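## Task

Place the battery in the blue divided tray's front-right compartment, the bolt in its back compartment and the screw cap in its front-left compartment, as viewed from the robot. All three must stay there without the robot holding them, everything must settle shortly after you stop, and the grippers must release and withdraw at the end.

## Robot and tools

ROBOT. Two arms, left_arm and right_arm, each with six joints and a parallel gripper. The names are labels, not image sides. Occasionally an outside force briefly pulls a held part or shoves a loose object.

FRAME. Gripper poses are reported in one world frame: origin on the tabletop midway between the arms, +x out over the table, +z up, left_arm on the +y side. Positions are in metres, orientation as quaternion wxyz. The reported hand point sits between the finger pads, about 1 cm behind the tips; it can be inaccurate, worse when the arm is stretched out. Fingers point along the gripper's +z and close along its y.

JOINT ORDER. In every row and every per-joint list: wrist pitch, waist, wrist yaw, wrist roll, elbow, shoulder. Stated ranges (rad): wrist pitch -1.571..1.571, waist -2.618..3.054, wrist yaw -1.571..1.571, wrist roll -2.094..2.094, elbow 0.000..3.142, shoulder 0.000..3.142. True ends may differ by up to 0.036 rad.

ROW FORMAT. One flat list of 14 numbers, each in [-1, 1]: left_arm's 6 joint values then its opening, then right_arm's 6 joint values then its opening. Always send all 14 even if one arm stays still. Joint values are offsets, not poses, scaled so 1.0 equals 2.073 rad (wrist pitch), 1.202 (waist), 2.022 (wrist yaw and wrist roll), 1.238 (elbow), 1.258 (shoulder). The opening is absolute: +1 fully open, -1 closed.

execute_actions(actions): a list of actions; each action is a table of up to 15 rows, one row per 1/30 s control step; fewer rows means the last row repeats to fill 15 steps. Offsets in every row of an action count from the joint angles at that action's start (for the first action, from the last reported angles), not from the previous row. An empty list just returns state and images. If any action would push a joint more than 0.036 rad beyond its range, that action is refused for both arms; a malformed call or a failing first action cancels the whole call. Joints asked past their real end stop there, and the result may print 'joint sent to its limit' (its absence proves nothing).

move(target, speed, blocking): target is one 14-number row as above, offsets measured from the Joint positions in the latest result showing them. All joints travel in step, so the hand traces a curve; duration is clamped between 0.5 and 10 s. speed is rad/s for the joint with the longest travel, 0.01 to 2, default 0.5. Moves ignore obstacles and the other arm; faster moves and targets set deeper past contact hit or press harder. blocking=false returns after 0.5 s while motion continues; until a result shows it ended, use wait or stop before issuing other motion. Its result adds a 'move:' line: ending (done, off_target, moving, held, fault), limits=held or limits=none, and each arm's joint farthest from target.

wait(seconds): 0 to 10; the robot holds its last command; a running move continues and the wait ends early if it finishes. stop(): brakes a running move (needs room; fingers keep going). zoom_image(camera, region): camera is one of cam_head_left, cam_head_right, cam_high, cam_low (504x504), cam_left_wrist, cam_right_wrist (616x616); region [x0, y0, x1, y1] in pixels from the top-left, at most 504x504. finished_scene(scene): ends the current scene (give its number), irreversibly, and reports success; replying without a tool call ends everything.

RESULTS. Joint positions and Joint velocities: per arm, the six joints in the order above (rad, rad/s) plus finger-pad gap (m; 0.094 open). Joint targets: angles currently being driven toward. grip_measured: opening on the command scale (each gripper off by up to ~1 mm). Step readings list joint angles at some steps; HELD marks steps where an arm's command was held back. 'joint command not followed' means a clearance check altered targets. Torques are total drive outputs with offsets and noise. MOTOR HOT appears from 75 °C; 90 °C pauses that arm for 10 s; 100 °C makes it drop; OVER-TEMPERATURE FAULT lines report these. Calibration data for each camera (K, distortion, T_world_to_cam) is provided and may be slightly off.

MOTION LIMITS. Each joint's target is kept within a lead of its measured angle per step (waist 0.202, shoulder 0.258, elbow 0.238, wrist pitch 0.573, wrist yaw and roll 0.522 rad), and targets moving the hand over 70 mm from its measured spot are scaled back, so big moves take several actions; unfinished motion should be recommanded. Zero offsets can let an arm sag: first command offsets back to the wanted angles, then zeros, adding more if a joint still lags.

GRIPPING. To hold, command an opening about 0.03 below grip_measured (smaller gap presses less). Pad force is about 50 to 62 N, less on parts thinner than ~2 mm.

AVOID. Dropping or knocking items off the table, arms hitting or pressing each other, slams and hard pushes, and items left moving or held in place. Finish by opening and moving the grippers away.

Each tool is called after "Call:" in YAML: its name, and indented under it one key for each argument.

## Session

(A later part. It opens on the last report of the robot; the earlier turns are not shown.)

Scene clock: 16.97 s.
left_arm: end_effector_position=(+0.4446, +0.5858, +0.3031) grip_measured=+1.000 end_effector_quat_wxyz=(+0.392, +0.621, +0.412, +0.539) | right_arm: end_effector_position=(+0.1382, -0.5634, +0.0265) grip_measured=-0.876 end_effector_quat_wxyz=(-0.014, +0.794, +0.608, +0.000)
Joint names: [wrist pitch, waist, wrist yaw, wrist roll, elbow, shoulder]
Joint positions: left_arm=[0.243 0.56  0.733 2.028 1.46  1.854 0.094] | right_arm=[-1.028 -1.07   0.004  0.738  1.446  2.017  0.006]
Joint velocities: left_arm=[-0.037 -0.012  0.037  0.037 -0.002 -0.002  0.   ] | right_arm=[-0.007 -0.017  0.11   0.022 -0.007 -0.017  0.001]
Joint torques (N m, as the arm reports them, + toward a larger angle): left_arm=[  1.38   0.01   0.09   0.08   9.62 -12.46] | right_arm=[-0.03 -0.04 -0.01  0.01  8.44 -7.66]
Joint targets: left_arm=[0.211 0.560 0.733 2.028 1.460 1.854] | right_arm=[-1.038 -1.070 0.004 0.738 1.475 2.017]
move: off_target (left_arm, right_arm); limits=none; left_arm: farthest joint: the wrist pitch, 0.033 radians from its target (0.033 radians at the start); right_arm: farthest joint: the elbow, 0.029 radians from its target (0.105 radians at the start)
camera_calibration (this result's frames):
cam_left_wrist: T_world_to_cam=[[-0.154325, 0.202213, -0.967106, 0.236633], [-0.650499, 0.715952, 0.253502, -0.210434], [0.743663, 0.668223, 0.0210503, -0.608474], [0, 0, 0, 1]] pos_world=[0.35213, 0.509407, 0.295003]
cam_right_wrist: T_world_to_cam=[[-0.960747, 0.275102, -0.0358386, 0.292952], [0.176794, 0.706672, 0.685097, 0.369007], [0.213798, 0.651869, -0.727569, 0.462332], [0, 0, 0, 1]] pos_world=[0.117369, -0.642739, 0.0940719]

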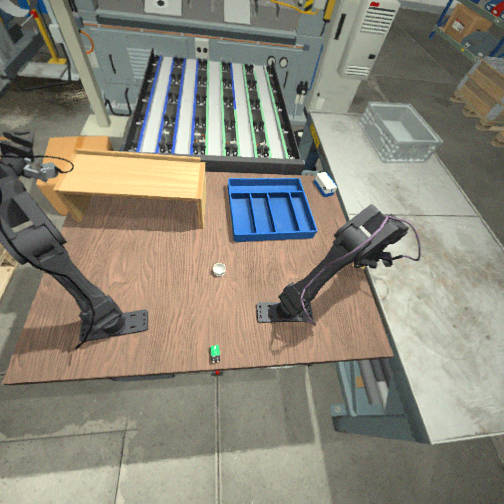

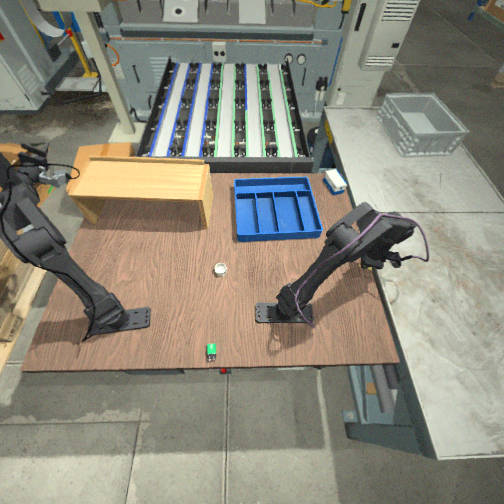

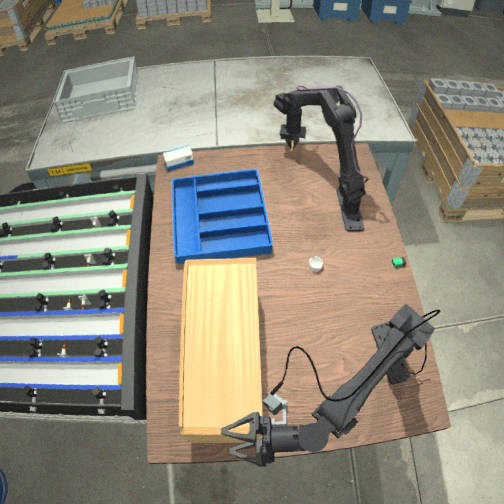

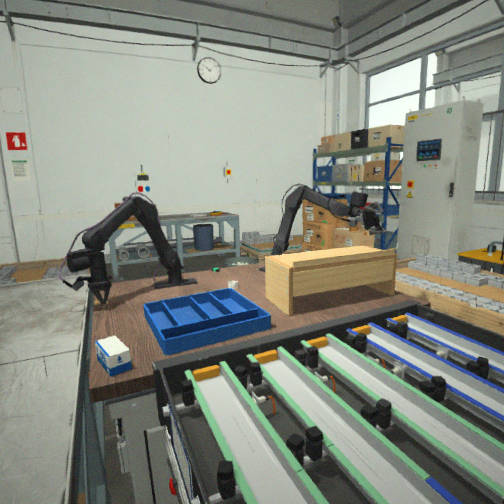

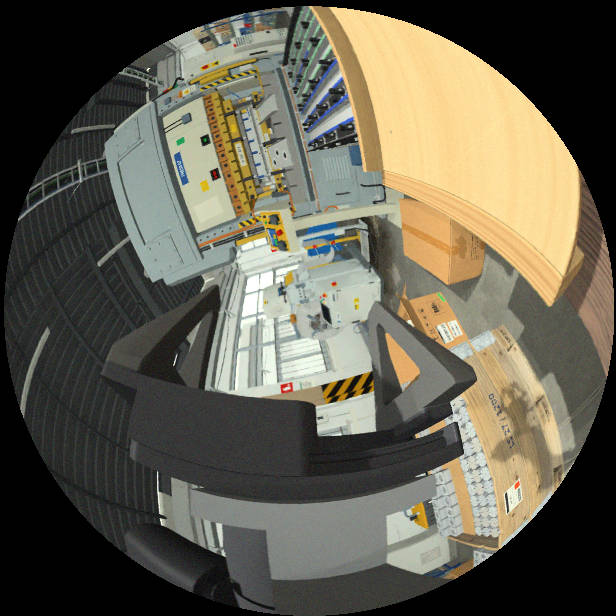

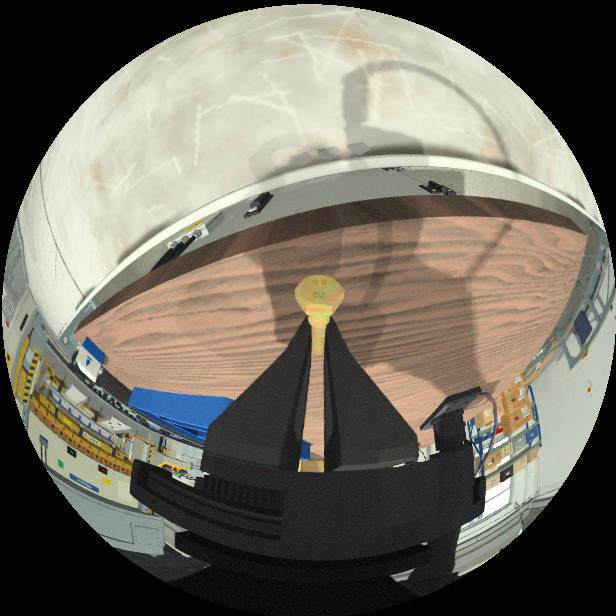

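Call:
move:
  target: [-0.016,0,0,0,0,0,1,-0.083,0.557,0,-0.2,0.335,-0.053,-0.91]
  speed: 0.9

Scene clock: 19.53 s.
left_arm: end_effector_position=(+0.4446, +0.5858, +0.3031) grip_measured=+1.000 end_effector_quat_wxyz=(+0.392, +0.621, +0.412, +0.539) | right_arm: end_effector_position=(+0.3668, -0.4136, +0.1454) grip_measured=-0.876 end_effector_quat_wxyz=(+0.118, +0.369, +0.922, -0.004)
Joint names: [wrist pitch, waist, wrist yaw, wrist roll, elbow, shoulder]
Joint positions: left_arm=[0.243 0.56  0.733 2.028 1.46  1.854 0.094] | right_arm=[-1.196 -0.393 -0.002  0.34   1.835  1.974  0.006]
Joint velocities: left_arm=[ 0.022 -0.002 -0.051 -0.022  0.012  0.007  0.   ] | right_arm=[-0.007 -0.017 -0.022 -0.066 -0.002  0.012  0.   ]
Joint torques (N m, as the arm reports them, + toward a larger angle): left_arm=[  1.37  -0.07   0.09   0.03   9.74 -12.3 ] | right_arm=[ 0.58 -0.93  0.04 -0.04  8.71 -9.44]
Joint targets: left_arm=[0.210 0.560 0.733 2.028 1.460 1.854] | right_arm=[-1.200 -0.401 0.004 0.333 1.861 1.950]
move: off_target (left_arm, right_arm); limits=none; left_arm: farthest joint: the wrist pitch, 0.033 radians from its target (0.034 radians at the start); right_arm: farthest joint: the elbow, 0.026 radians from its target (0.415 radians at the start)
camera_calibration (this result's frames):
cam_left_wrist: T_world_to_cam=[[-0.154608, 0.201977, -0.96711, 0.236825], [-0.650425, 0.716014, 0.253517, -0.210489], [0.743669, 0.668228, 0.0206692, -0.60835], [0, 0, 0, 1]] pos_world=[0.352119, 0.509397, 0.294972]
cam_right_wrist: T_world_to_cam=[[-0.676551, -0.723213, -0.138713, -0.026616], [-0.682147, 0.544533, 0.488016, 0.41792], [-0.277406, 0.42479, -0.861742, 0.508068], [0, 0, 0, 1]] pos_world=[0.408017, -0.462643, 0.230179]

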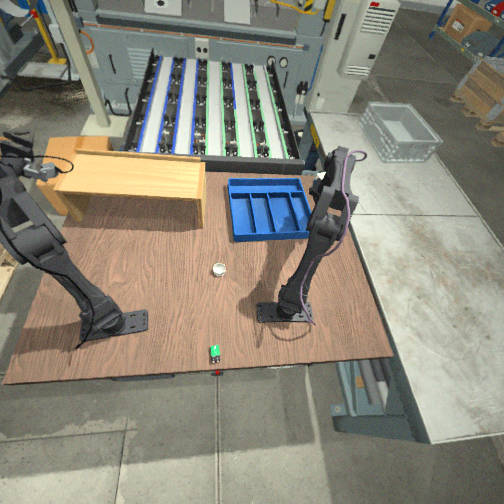

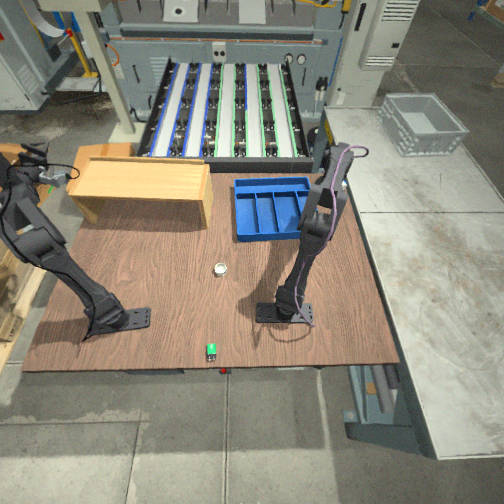

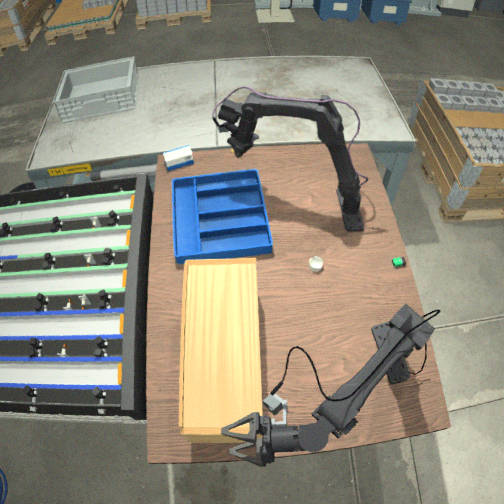

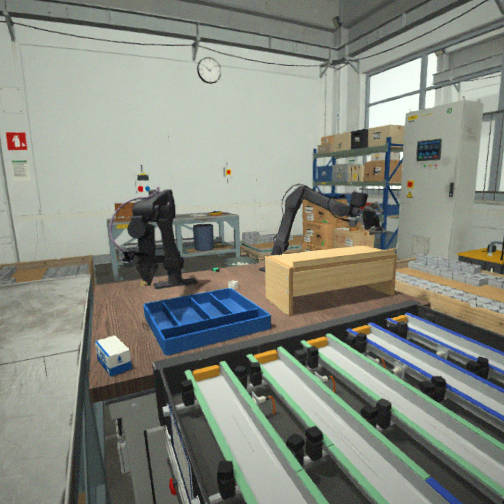

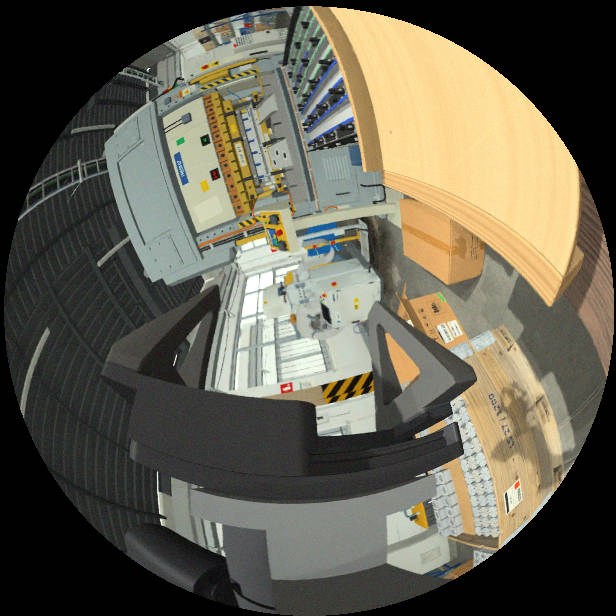

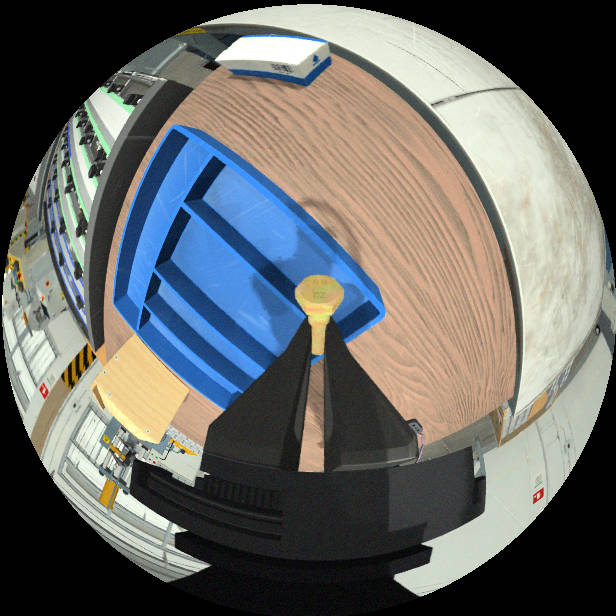

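Call:
move:
  target: [-0.016,0,0,0,0,0,1,0.242,0.334,0,-0.168,0.218,0.267,-0.91]
  speed: 0.7

Scene clock: 21.17 s.
left_arm: end_effector_position=(+0.4445, +0.5858, +0.3029) grip_measured=+1.000 end_effector_quat_wxyz=(+0.392, +0.621, +0.413, +0.539) | right_arm: end_effector_position=(+0.5635, -0.2439, +0.1008) grip_measured=-0.876 end_effector_quat_wxyz=(+0.293, +0.009, +0.956, +0.001)
Joint names: [wrist pitch, waist, wrist yaw, wrist roll, elbow, shoulder]
Joint positions: left_arm=[0.242 0.56  0.733 2.028 1.46  1.854 0.094] | right_arm=[-0.72   0.015 -0.003  0.007  2.069  2.326  0.006]
Joint velocities: left_arm=[ 0.037  0.012 -0.037  0.066 -0.017  0.002  0.   ] | right_arm=[-0.022 -0.007  0.022  0.051 -0.032  0.007  0.001]
Joint torques (N m, as the arm reports them, + toward a larger angle): left_arm=[  1.38   0.14   0.1    0.05   9.68 -12.42] | right_arm=[  1.47  -0.62   0.01  -0.09  10.29 -11.75]
Joint targets: left_arm=[0.210 0.560 0.733 2.028 1.460 1.854] | right_arm=[-0.694 0.008 -0.002 0.000 2.105 2.310]
move: off_target (left_arm, right_arm); limits=none; left_arm: farthest joint: the wrist pitch, 0.032 radians from its target (0.033 radians at the start); right_arm: farthest joint: the elbow, 0.036 radians from its target (0.270 radians at the start)
camera_calibration (this result's frames):
cam_left_wrist: T_world_to_cam=[[-0.155174, 0.201503, -0.967118, 0.237208], [-0.650276, 0.716139, 0.253547, -0.210599], [0.743681, 0.668238, 0.0199068, -0.608104], [0, 0, 0, 1]] pos_world=[0.352096, 0.509378, 0.294911]
cam_right_wrist: T_world_to_cam=[[0.00520074, -0.998085, -0.0616438, -0.235958], [-0.989734, -0.0139425, 0.142243, 0.553454], [-0.14283, 0.0602712, -0.98791, 0.300072], [0, 0, 0, 1]] pos_world=[0.591858, -0.245875, 0.203174]

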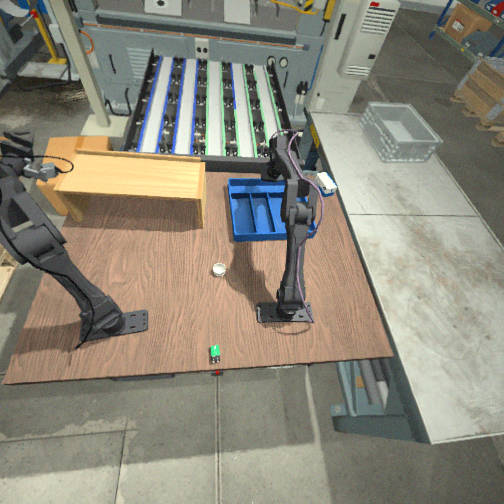

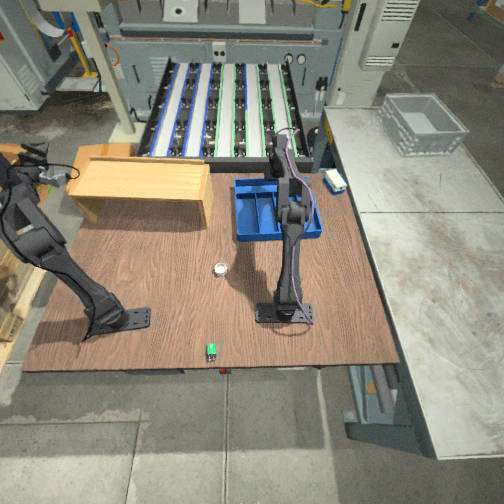

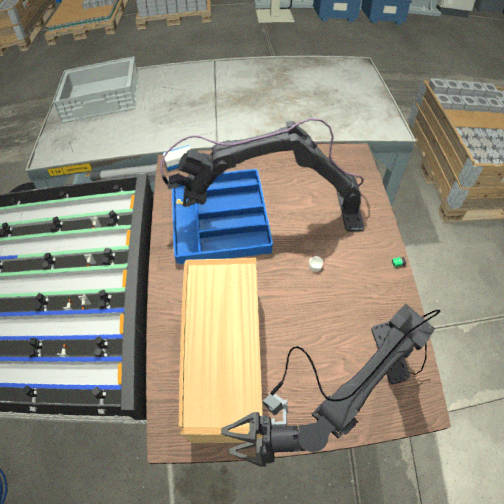

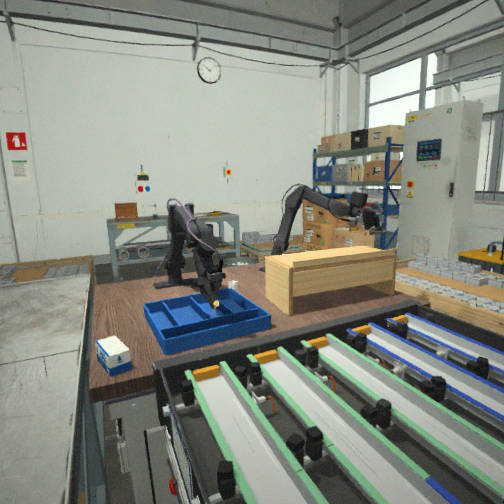

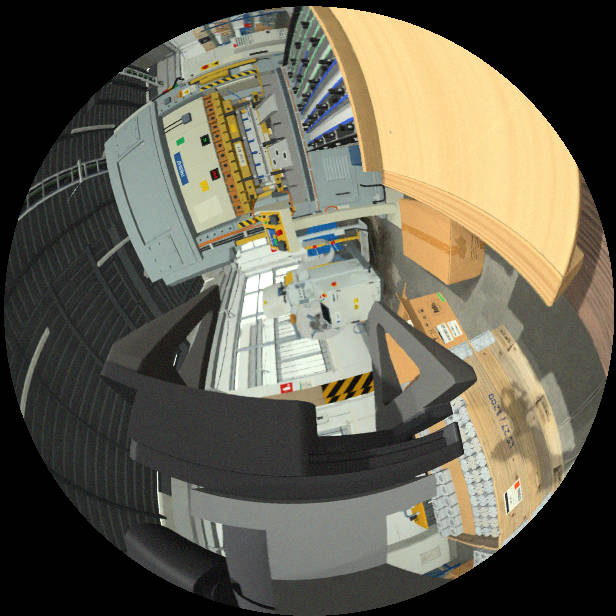

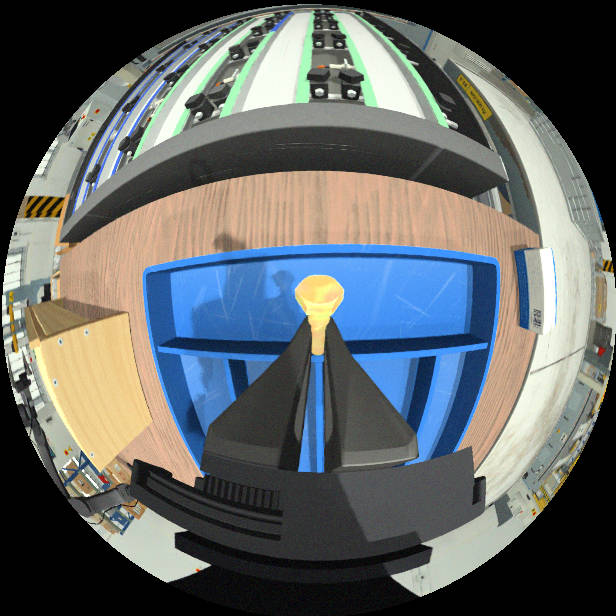

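Call:
move:
  target: [-0.016,0,0,0,0,0,1,0.09,0,0,0,-0.096,0.049,-0.91]
  speed: 0.2

Scene clock: 22.80 s.
left_arm: end_effector_position=(+0.4445, +0.5858, +0.3029) grip_measured=+1.000 end_effector_quat_wxyz=(+0.392, +0.621, +0.413, +0.539) | right_arm: end_effector_position=(+0.5682, -0.2440, +0.0337) grip_measured=-0.876 end_effector_quat_wxyz=(+0.282, +0.008, +0.959, +0.001)
Joint names: [wrist pitch, waist, wrist yaw, wrist roll, elbow, shoulder]
Joint positions: left_arm=[0.242 0.56  0.733 2.028 1.46  1.854 0.094] | right_arm=[-0.545  0.015 -0.003  0.006  1.952  2.405  0.006]
Joint velocities: left_arm=[ 0.022  0.012 -0.037  0.007 -0.012 -0.022  0.   ] | right_arm=[-0.022  0.022 -0.066 -0.007  0.002 -0.027 -0.   ]
Joint torques (N m, as the arm reports them, + toward a larger angle): left_arm=[  1.42   0.13   0.07   0.02   9.6  -12.3 ] | right_arm=[  1.28  -0.03   0.     0.01   6.55 -11.99]
Joint targets: left_arm=[0.209 0.560 0.733 2.028 1.460 1.854] | right_arm=[-0.534 0.015 -0.003 0.006 1.950 2.387]
move: off_target (left_arm); limits=none; left_arm: farthest joint: the wrist pitch, 0.033 radians from its target (0.033 radians at the start); right_arm: farthest joint: the shoulder, 0.018 radians from its target (0.062 radians at the start)
camera_calibration (this result's frames):
cam_left_wrist: T_world_to_cam=[[-0.155174, 0.201503, -0.967118, 0.237208], [-0.650276, 0.716139, 0.253547, -0.210599], [0.743681, 0.668238, 0.0199068, -0.608104], [0, 0, 0, 1]] pos_world=[0.352096, 0.509378, 0.294911]
cam_right_wrist: T_world_to_cam=[[0.00452002, -0.998091, -0.0615893, -0.239791], [-0.98646, -0.0145475, 0.163356, 0.564879], [-0.16394, 0.060017, -0.984643, 0.246285], [0, 0, 0, 1]] pos_world=[0.59869, -0.245897, 0.135458]

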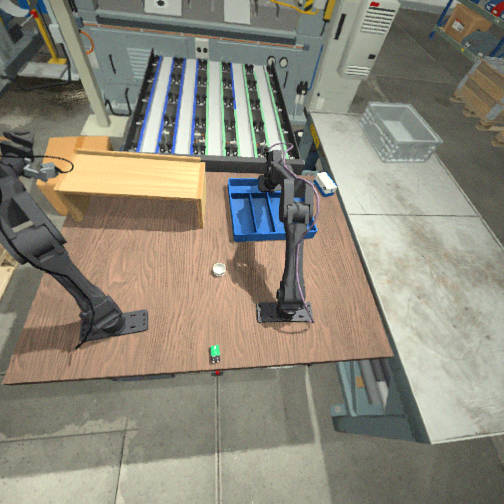

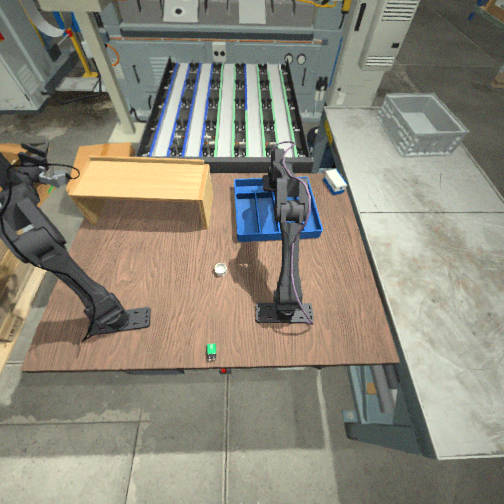

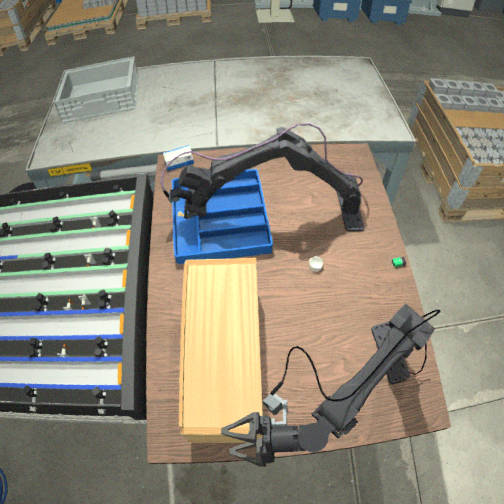

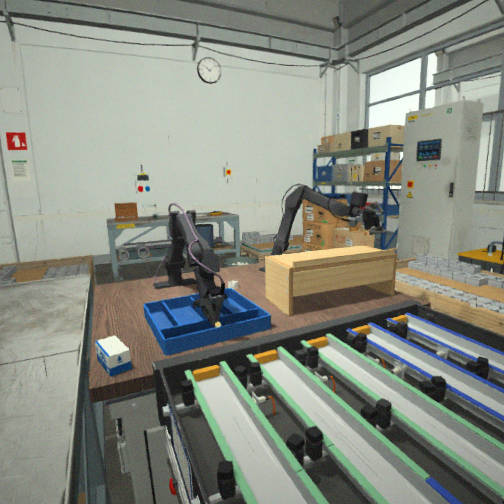

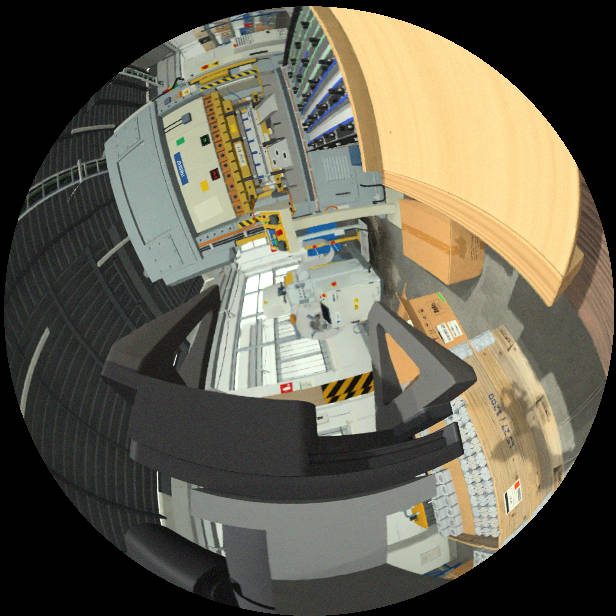

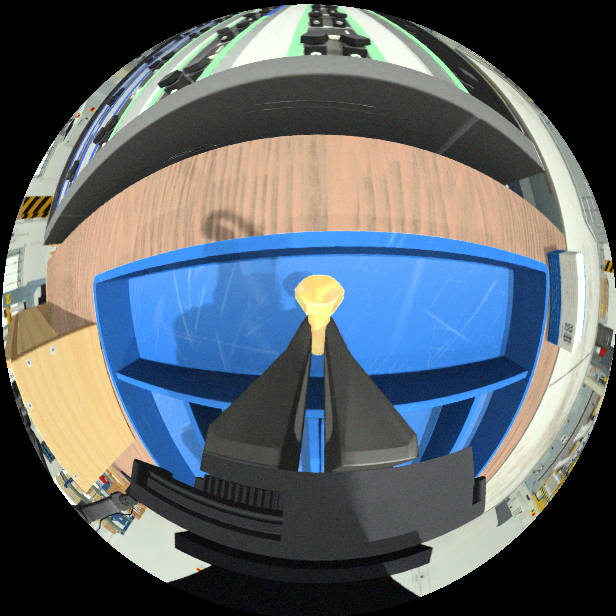

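Call:
move:
  target: [-0.016,0,0,0,0,0,1,0.02,0,0,0,-0.028,0,-0.91]
  speed: 0.06

Scene clock: 25.10 s.
left_arm: end_effector_position=(+0.4445, +0.5858, +0.3028) grip_measured=+1.000 end_effector_quat_wxyz=(+0.392, +0.621, +0.413, +0.539) | right_arm: end_effector_position=(+0.5708, -0.2440, +0.0309) grip_measured=-0.876 end_effector_quat_wxyz=(+0.291, +0.008, +0.957, +0.001)
Joint names: [wrist pitch, waist, wrist yaw, wrist roll, elbow, shoulder]
Joint positions: left_arm=[0.242 0.56  0.733 2.028 1.46  1.854 0.094] | right_arm=[-0.505  0.015 -0.003  0.006  1.931  2.405  0.006]
Joint velocities: left_arm=[-0.007 -0.017  0.037 -0.022 -0.002 -0.002  0.   ] | right_arm=[ 0.051 -0.007 -0.022  0.066 -0.007 -0.007  0.001]
Joint torques (N m, as the arm reports them, + toward a larger angle): left_arm=[  1.4   -0.1    0.05   0.03   9.66 -12.21] | right_arm=[  1.21   0.01  -0.01   0.01   5.88 -11.09]
Joint targets: left_arm=[0.209 0.560 0.733 2.028 1.460 1.854] | right_arm=[-0.504 0.015 -0.003 0.006 1.918 2.405]
move: off_target (left_arm); limits=none; left_arm: farthest joint: the wrist pitch, 0.033 radians from its target (0.033 radians at the start); right_arm: farthest joint: the elbow, 0.013 radians from its target (0.035 radians at the start)
camera_calibration (this result's frames):
cam_left_wrist: T_world_to_cam=[[-0.155456, 0.201266, -0.967122, 0.2374], [-0.650202, 0.716201, 0.253562, -0.210654], [0.743687, 0.668243, 0.0195257, -0.607981], [0, 0, 0, 1]] pos_world=[0.352085, 0.509369, 0.29488]
cam_right_wrist: T_world_to_cam=[[0.00564482, -0.998105, -0.0612726, -0.240665], [-0.989285, -0.014513, 0.145271, 0.570078], [-0.145885, 0.059796, -0.987493, 0.233634], [0, 0, 0, 1]] pos_world=[0.599412, -0.245906, 0.13315]

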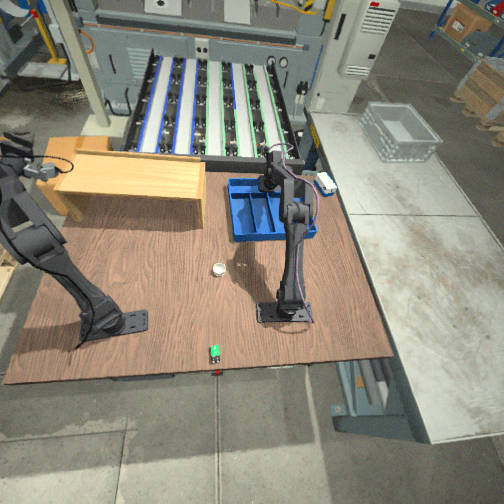

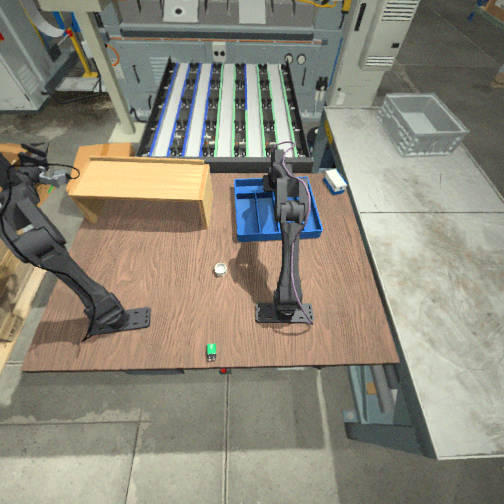

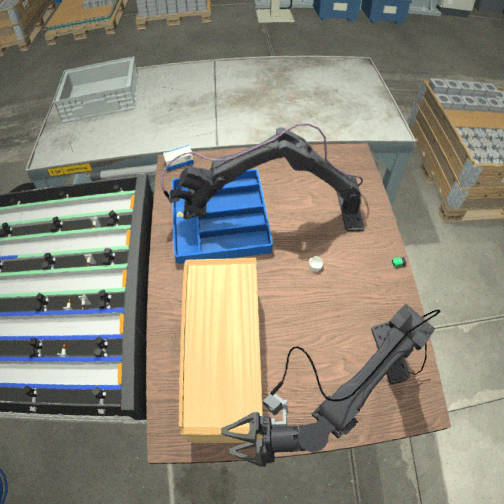

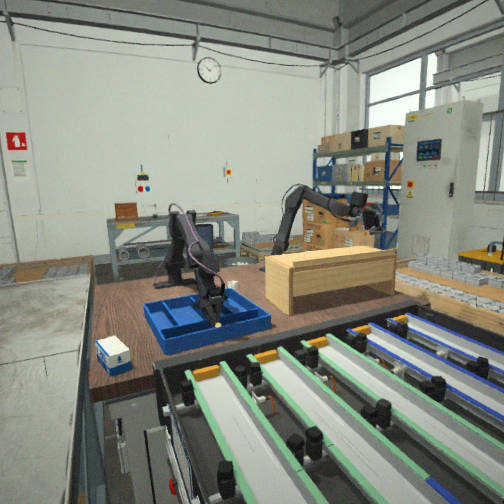

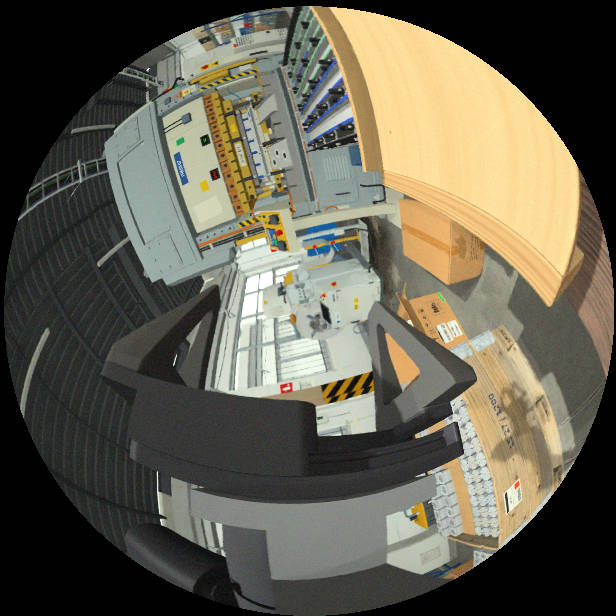

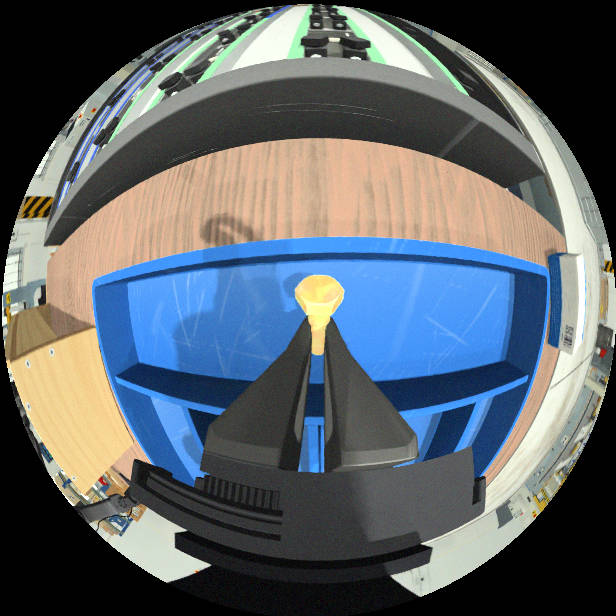

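Call:
execute_actions:
  actions:
    - [[-0.016,0,0,0,0,0,1,0,0,0,0,0,0,-0.5]]

Scene clock: 25.67 s.
left_arm: end_effector_position=(+0.4445, +0.5858, +0.3027) grip_measured=+1.000 end_effector_quat_wxyz=(+0.392, +0.621, +0.413, +0.539) | right_arm: end_effector_position=(+0.5713, -0.2440, +0.0313) grip_measured=-0.503 end_effector_quat_wxyz=(+0.292, +0.008, +0.956, +0.001)
Joint names: [wrist pitch, waist, wrist yaw, wrist roll, elbow, shoulder]
Joint positions: left_arm=[0.241 0.56  0.733 2.028 1.46  1.854 0.094] | right_arm=[-0.503  0.015 -0.003  0.006  1.931  2.405  0.023]
Joint velocities: left_arm=[ 0.037  0.002 -0.022  0.007 -0.007 -0.017  0.   ] | right_arm=[ 0.037 -0.017 -0.022 -0.037  0.002  0.007 -0.001]
Joint torques (N m, as the arm reports them, + toward a larger angle): left_arm=[  1.36   0.01   0.12   0.06   9.56 -12.37] | right_arm=[  1.15  -0.03  -0.01   0.     6.92 -11.08]
Joint targets: left_arm=[0.209 0.560 0.733 2.028 1.460 1.854] | right_arm=[-0.505 0.015 -0.003 0.006 1.931 2.405]
Step readings (joint positions):
0: left_arm=[0.242 0.560 0.733 2.028 1.460 1.854] | right_arm=[-0.505 0.015 -0.003 0.006 1.931 2.405]
1: left_arm=[0.242 0.560 0.733 2.028 1.460 1.854] | right_arm=[-0.505 0.015 -0.003 0.006 1.931 2.405]
2: left_arm=[0.242 0.560 0.733 2.028 1.460 1.854] | right_arm=[-0.503 0.015 -0.003 0.006 1.931 2.405]
4: left_arm=[0.241 0.560 0.733 2.028 1.460 1.854] | right_arm=[-0.503 0.015 -0.003 0.006 1.931 2.405]
8: left_arm=[0.241 0.560 0.733 2.028 1.460 1.854] | right_arm=[-0.503 0.015 -0.003 0.006 1.931 2.405]
15: Joint positions above
camera_calibration (this result's frames):
cam_left_wrist: T_world_to_cam=[[-0.155739, 0.201029, -0.967126, 0.237592], [-0.650128, 0.716263, 0.253577, -0.210709], [0.743693, 0.668248, 0.0191445, -0.607857], [0, 0, 0, 1]] pos_world=[0.352074, 0.509359, 0.294849]
cam_right_wrist: T_world_to_cam=[[0.00580836, -0.998107, -0.0612247, -0.240748], [-0.98967, -0.0145083, 0.14263, 0.570873], [-0.143248, 0.0597638, -0.987881, 0.232578], [0, 0, 0, 1]] pos_world=[0.59969, -0.24591, 0.133597]

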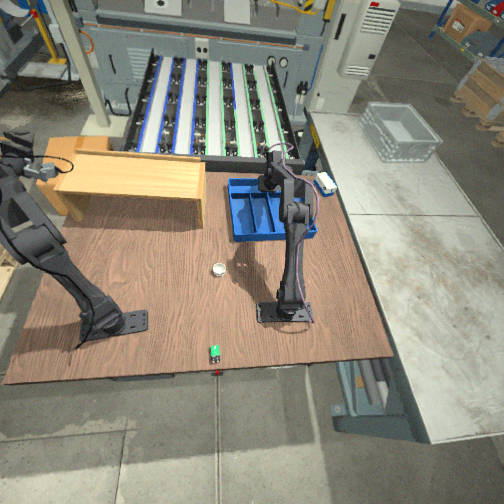

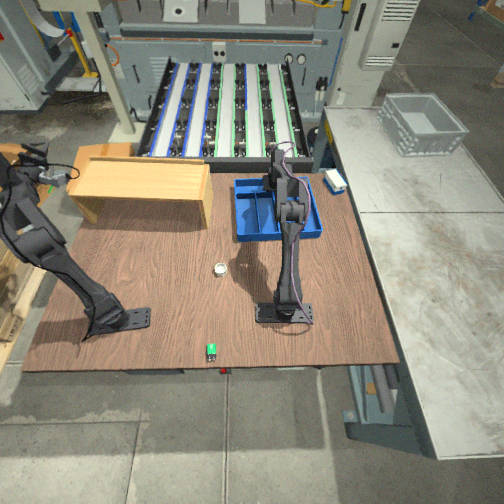

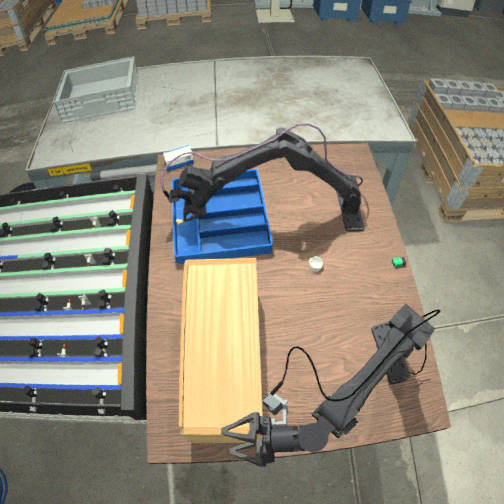

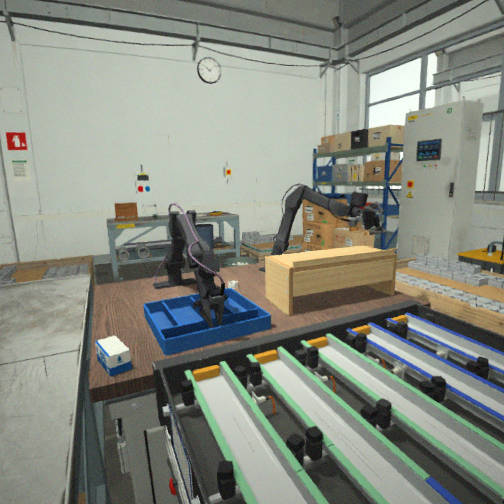

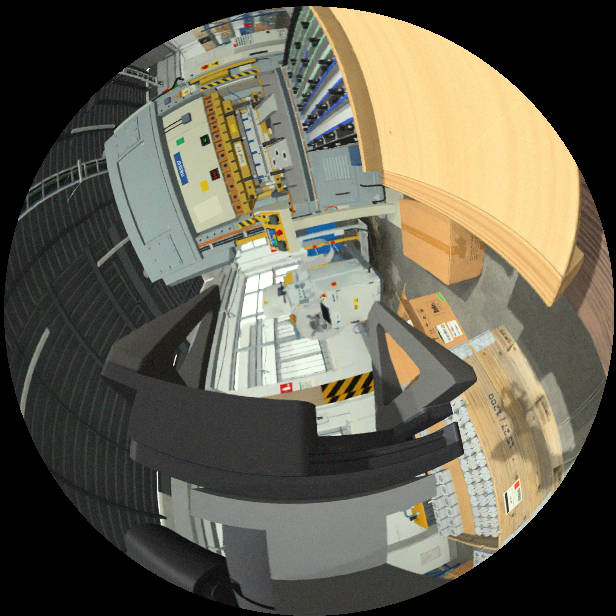

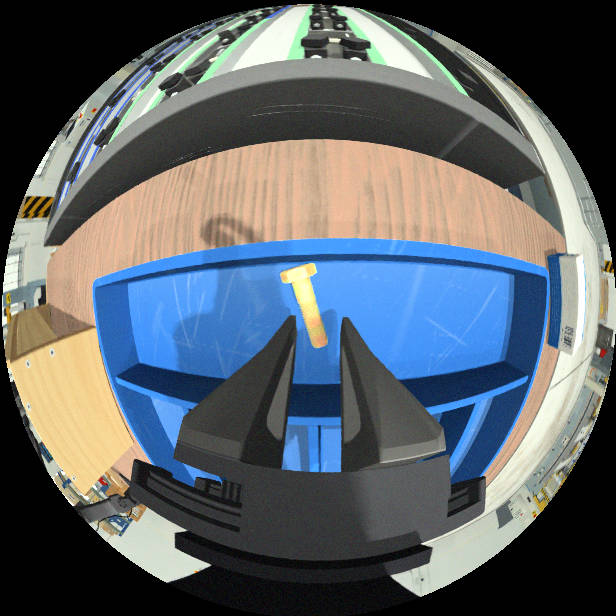

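Call:
move:
  target: [-0.016,0,0,0,0,0,1,-0.1,0,0,0,0.125,-0.075,-0.2]
  speed: 0.5

Call:
zoom_image:
  camera: "cam_head_left"
  region: [170, 230, 270, 380]

Scene clock: 27.13 s.
left_arm: end_effector_position=(+0.4445, +0.5858, +0.3027) grip_measured=+1.000 end_effector_quat_wxyz=(+0.392, +0.621, +0.413, +0.539) | right_arm: end_effector_position=(+0.5649, -0.2439, +0.0984) grip_measured=-0.203 end_effector_quat_wxyz=(+0.294, +0.008, +0.956, +0.001)
Joint names: [wrist pitch, waist, wrist yaw, wrist roll, elbow, shoulder]
Joint positions: left_arm=[0.241 0.56  0.733 2.028 1.46  1.854 0.094] | right_arm=[-0.708  0.015 -0.003  0.006  2.063  2.329  0.037]
Joint velocities: left_arm=[-0.022 -0.007 -0.037 -0.022 -0.007 -0.012  0.   ] | right_arm=[-0.007 -0.002 -0.066  0.022 -0.027 -0.012  0.   ]
Joint torques (N m, as the arm reports them, + toward a larger angle): left_arm=[  1.4    0.     0.07   0.03   9.57 -12.33] | right_arm=[  1.17  -0.04  -0.01   0.     9.04 -11.94]
Joint targets: left_arm=[0.208 0.560 0.733 2.028 1.460 1.854] | right_arm=[-0.710 0.015 -0.003 0.006 2.085 2.311]
move: off_target (left_arm, right_arm); limits=none; left_arm: farthest joint: the wrist pitch, 0.033 radians from its target (0.034 radians at the start); right_arm: farthest joint: the elbow, 0.022 radians from its target (0.155 radians at the start)
camera_calibration (this result's frames):
cam_left_wrist: T_world_to_cam=[[-0.156022, 0.200793, -0.967129, 0.237784], [-0.650054, 0.716325, 0.253591, -0.210764], [0.743698, 0.668252, 0.0187633, -0.607734], [0, 0, 0, 1]] pos_world=[0.352062, 0.50935, 0.294819]
cam_right_wrist: T_world_to_cam=[[0.00606509, -0.99811, -0.0611485, -0.236674], [-0.99026, -0.014501, 0.138476, 0.555709], [-0.139101, 0.059713, -0.988476, 0.295715], [0, 0, 0, 1]] pos_world=[0.592866, -0.245826, 0.200883]

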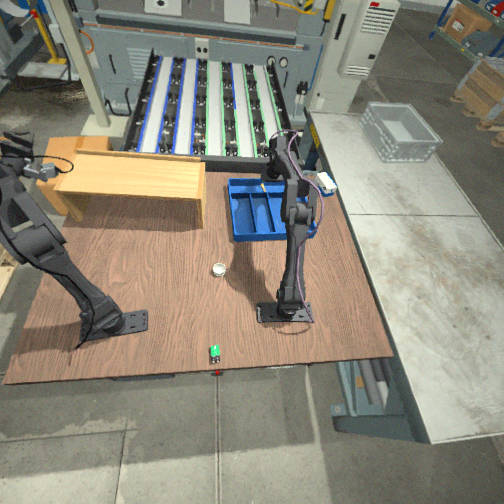

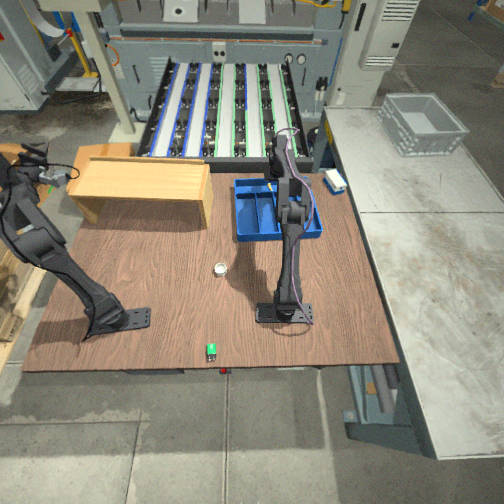

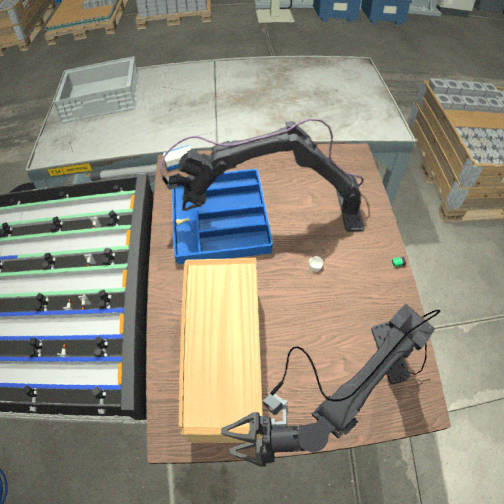

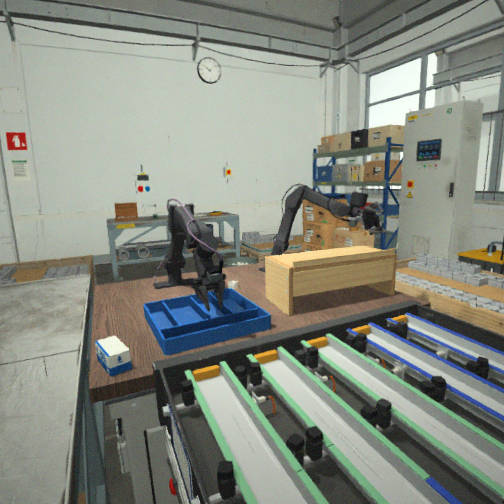

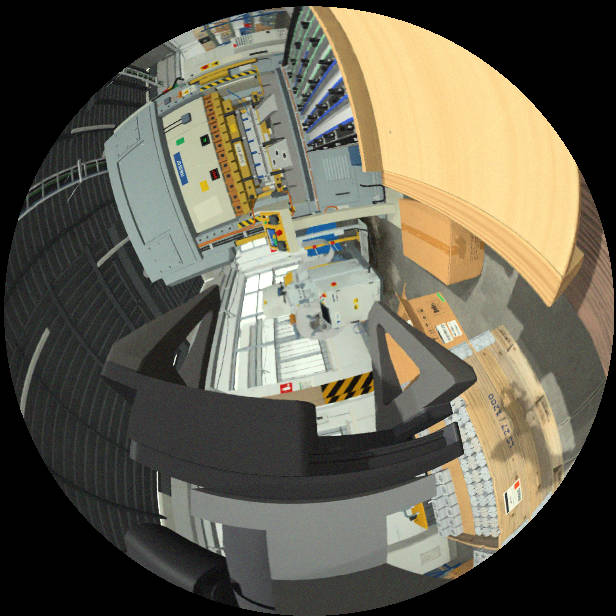

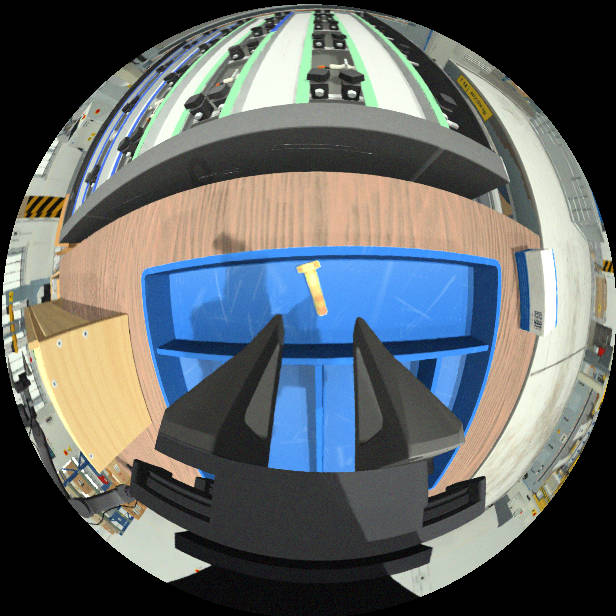

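Region (170, 230, 270, 380) of cam_head_left's 504x504 image, scaled by 3.360, with more detail than that image has.

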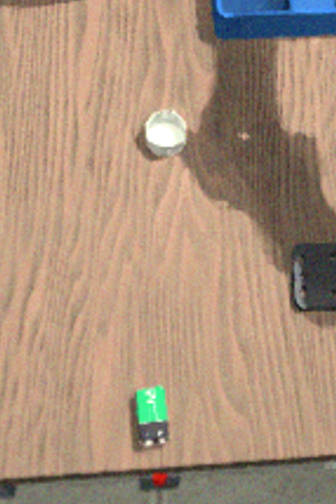

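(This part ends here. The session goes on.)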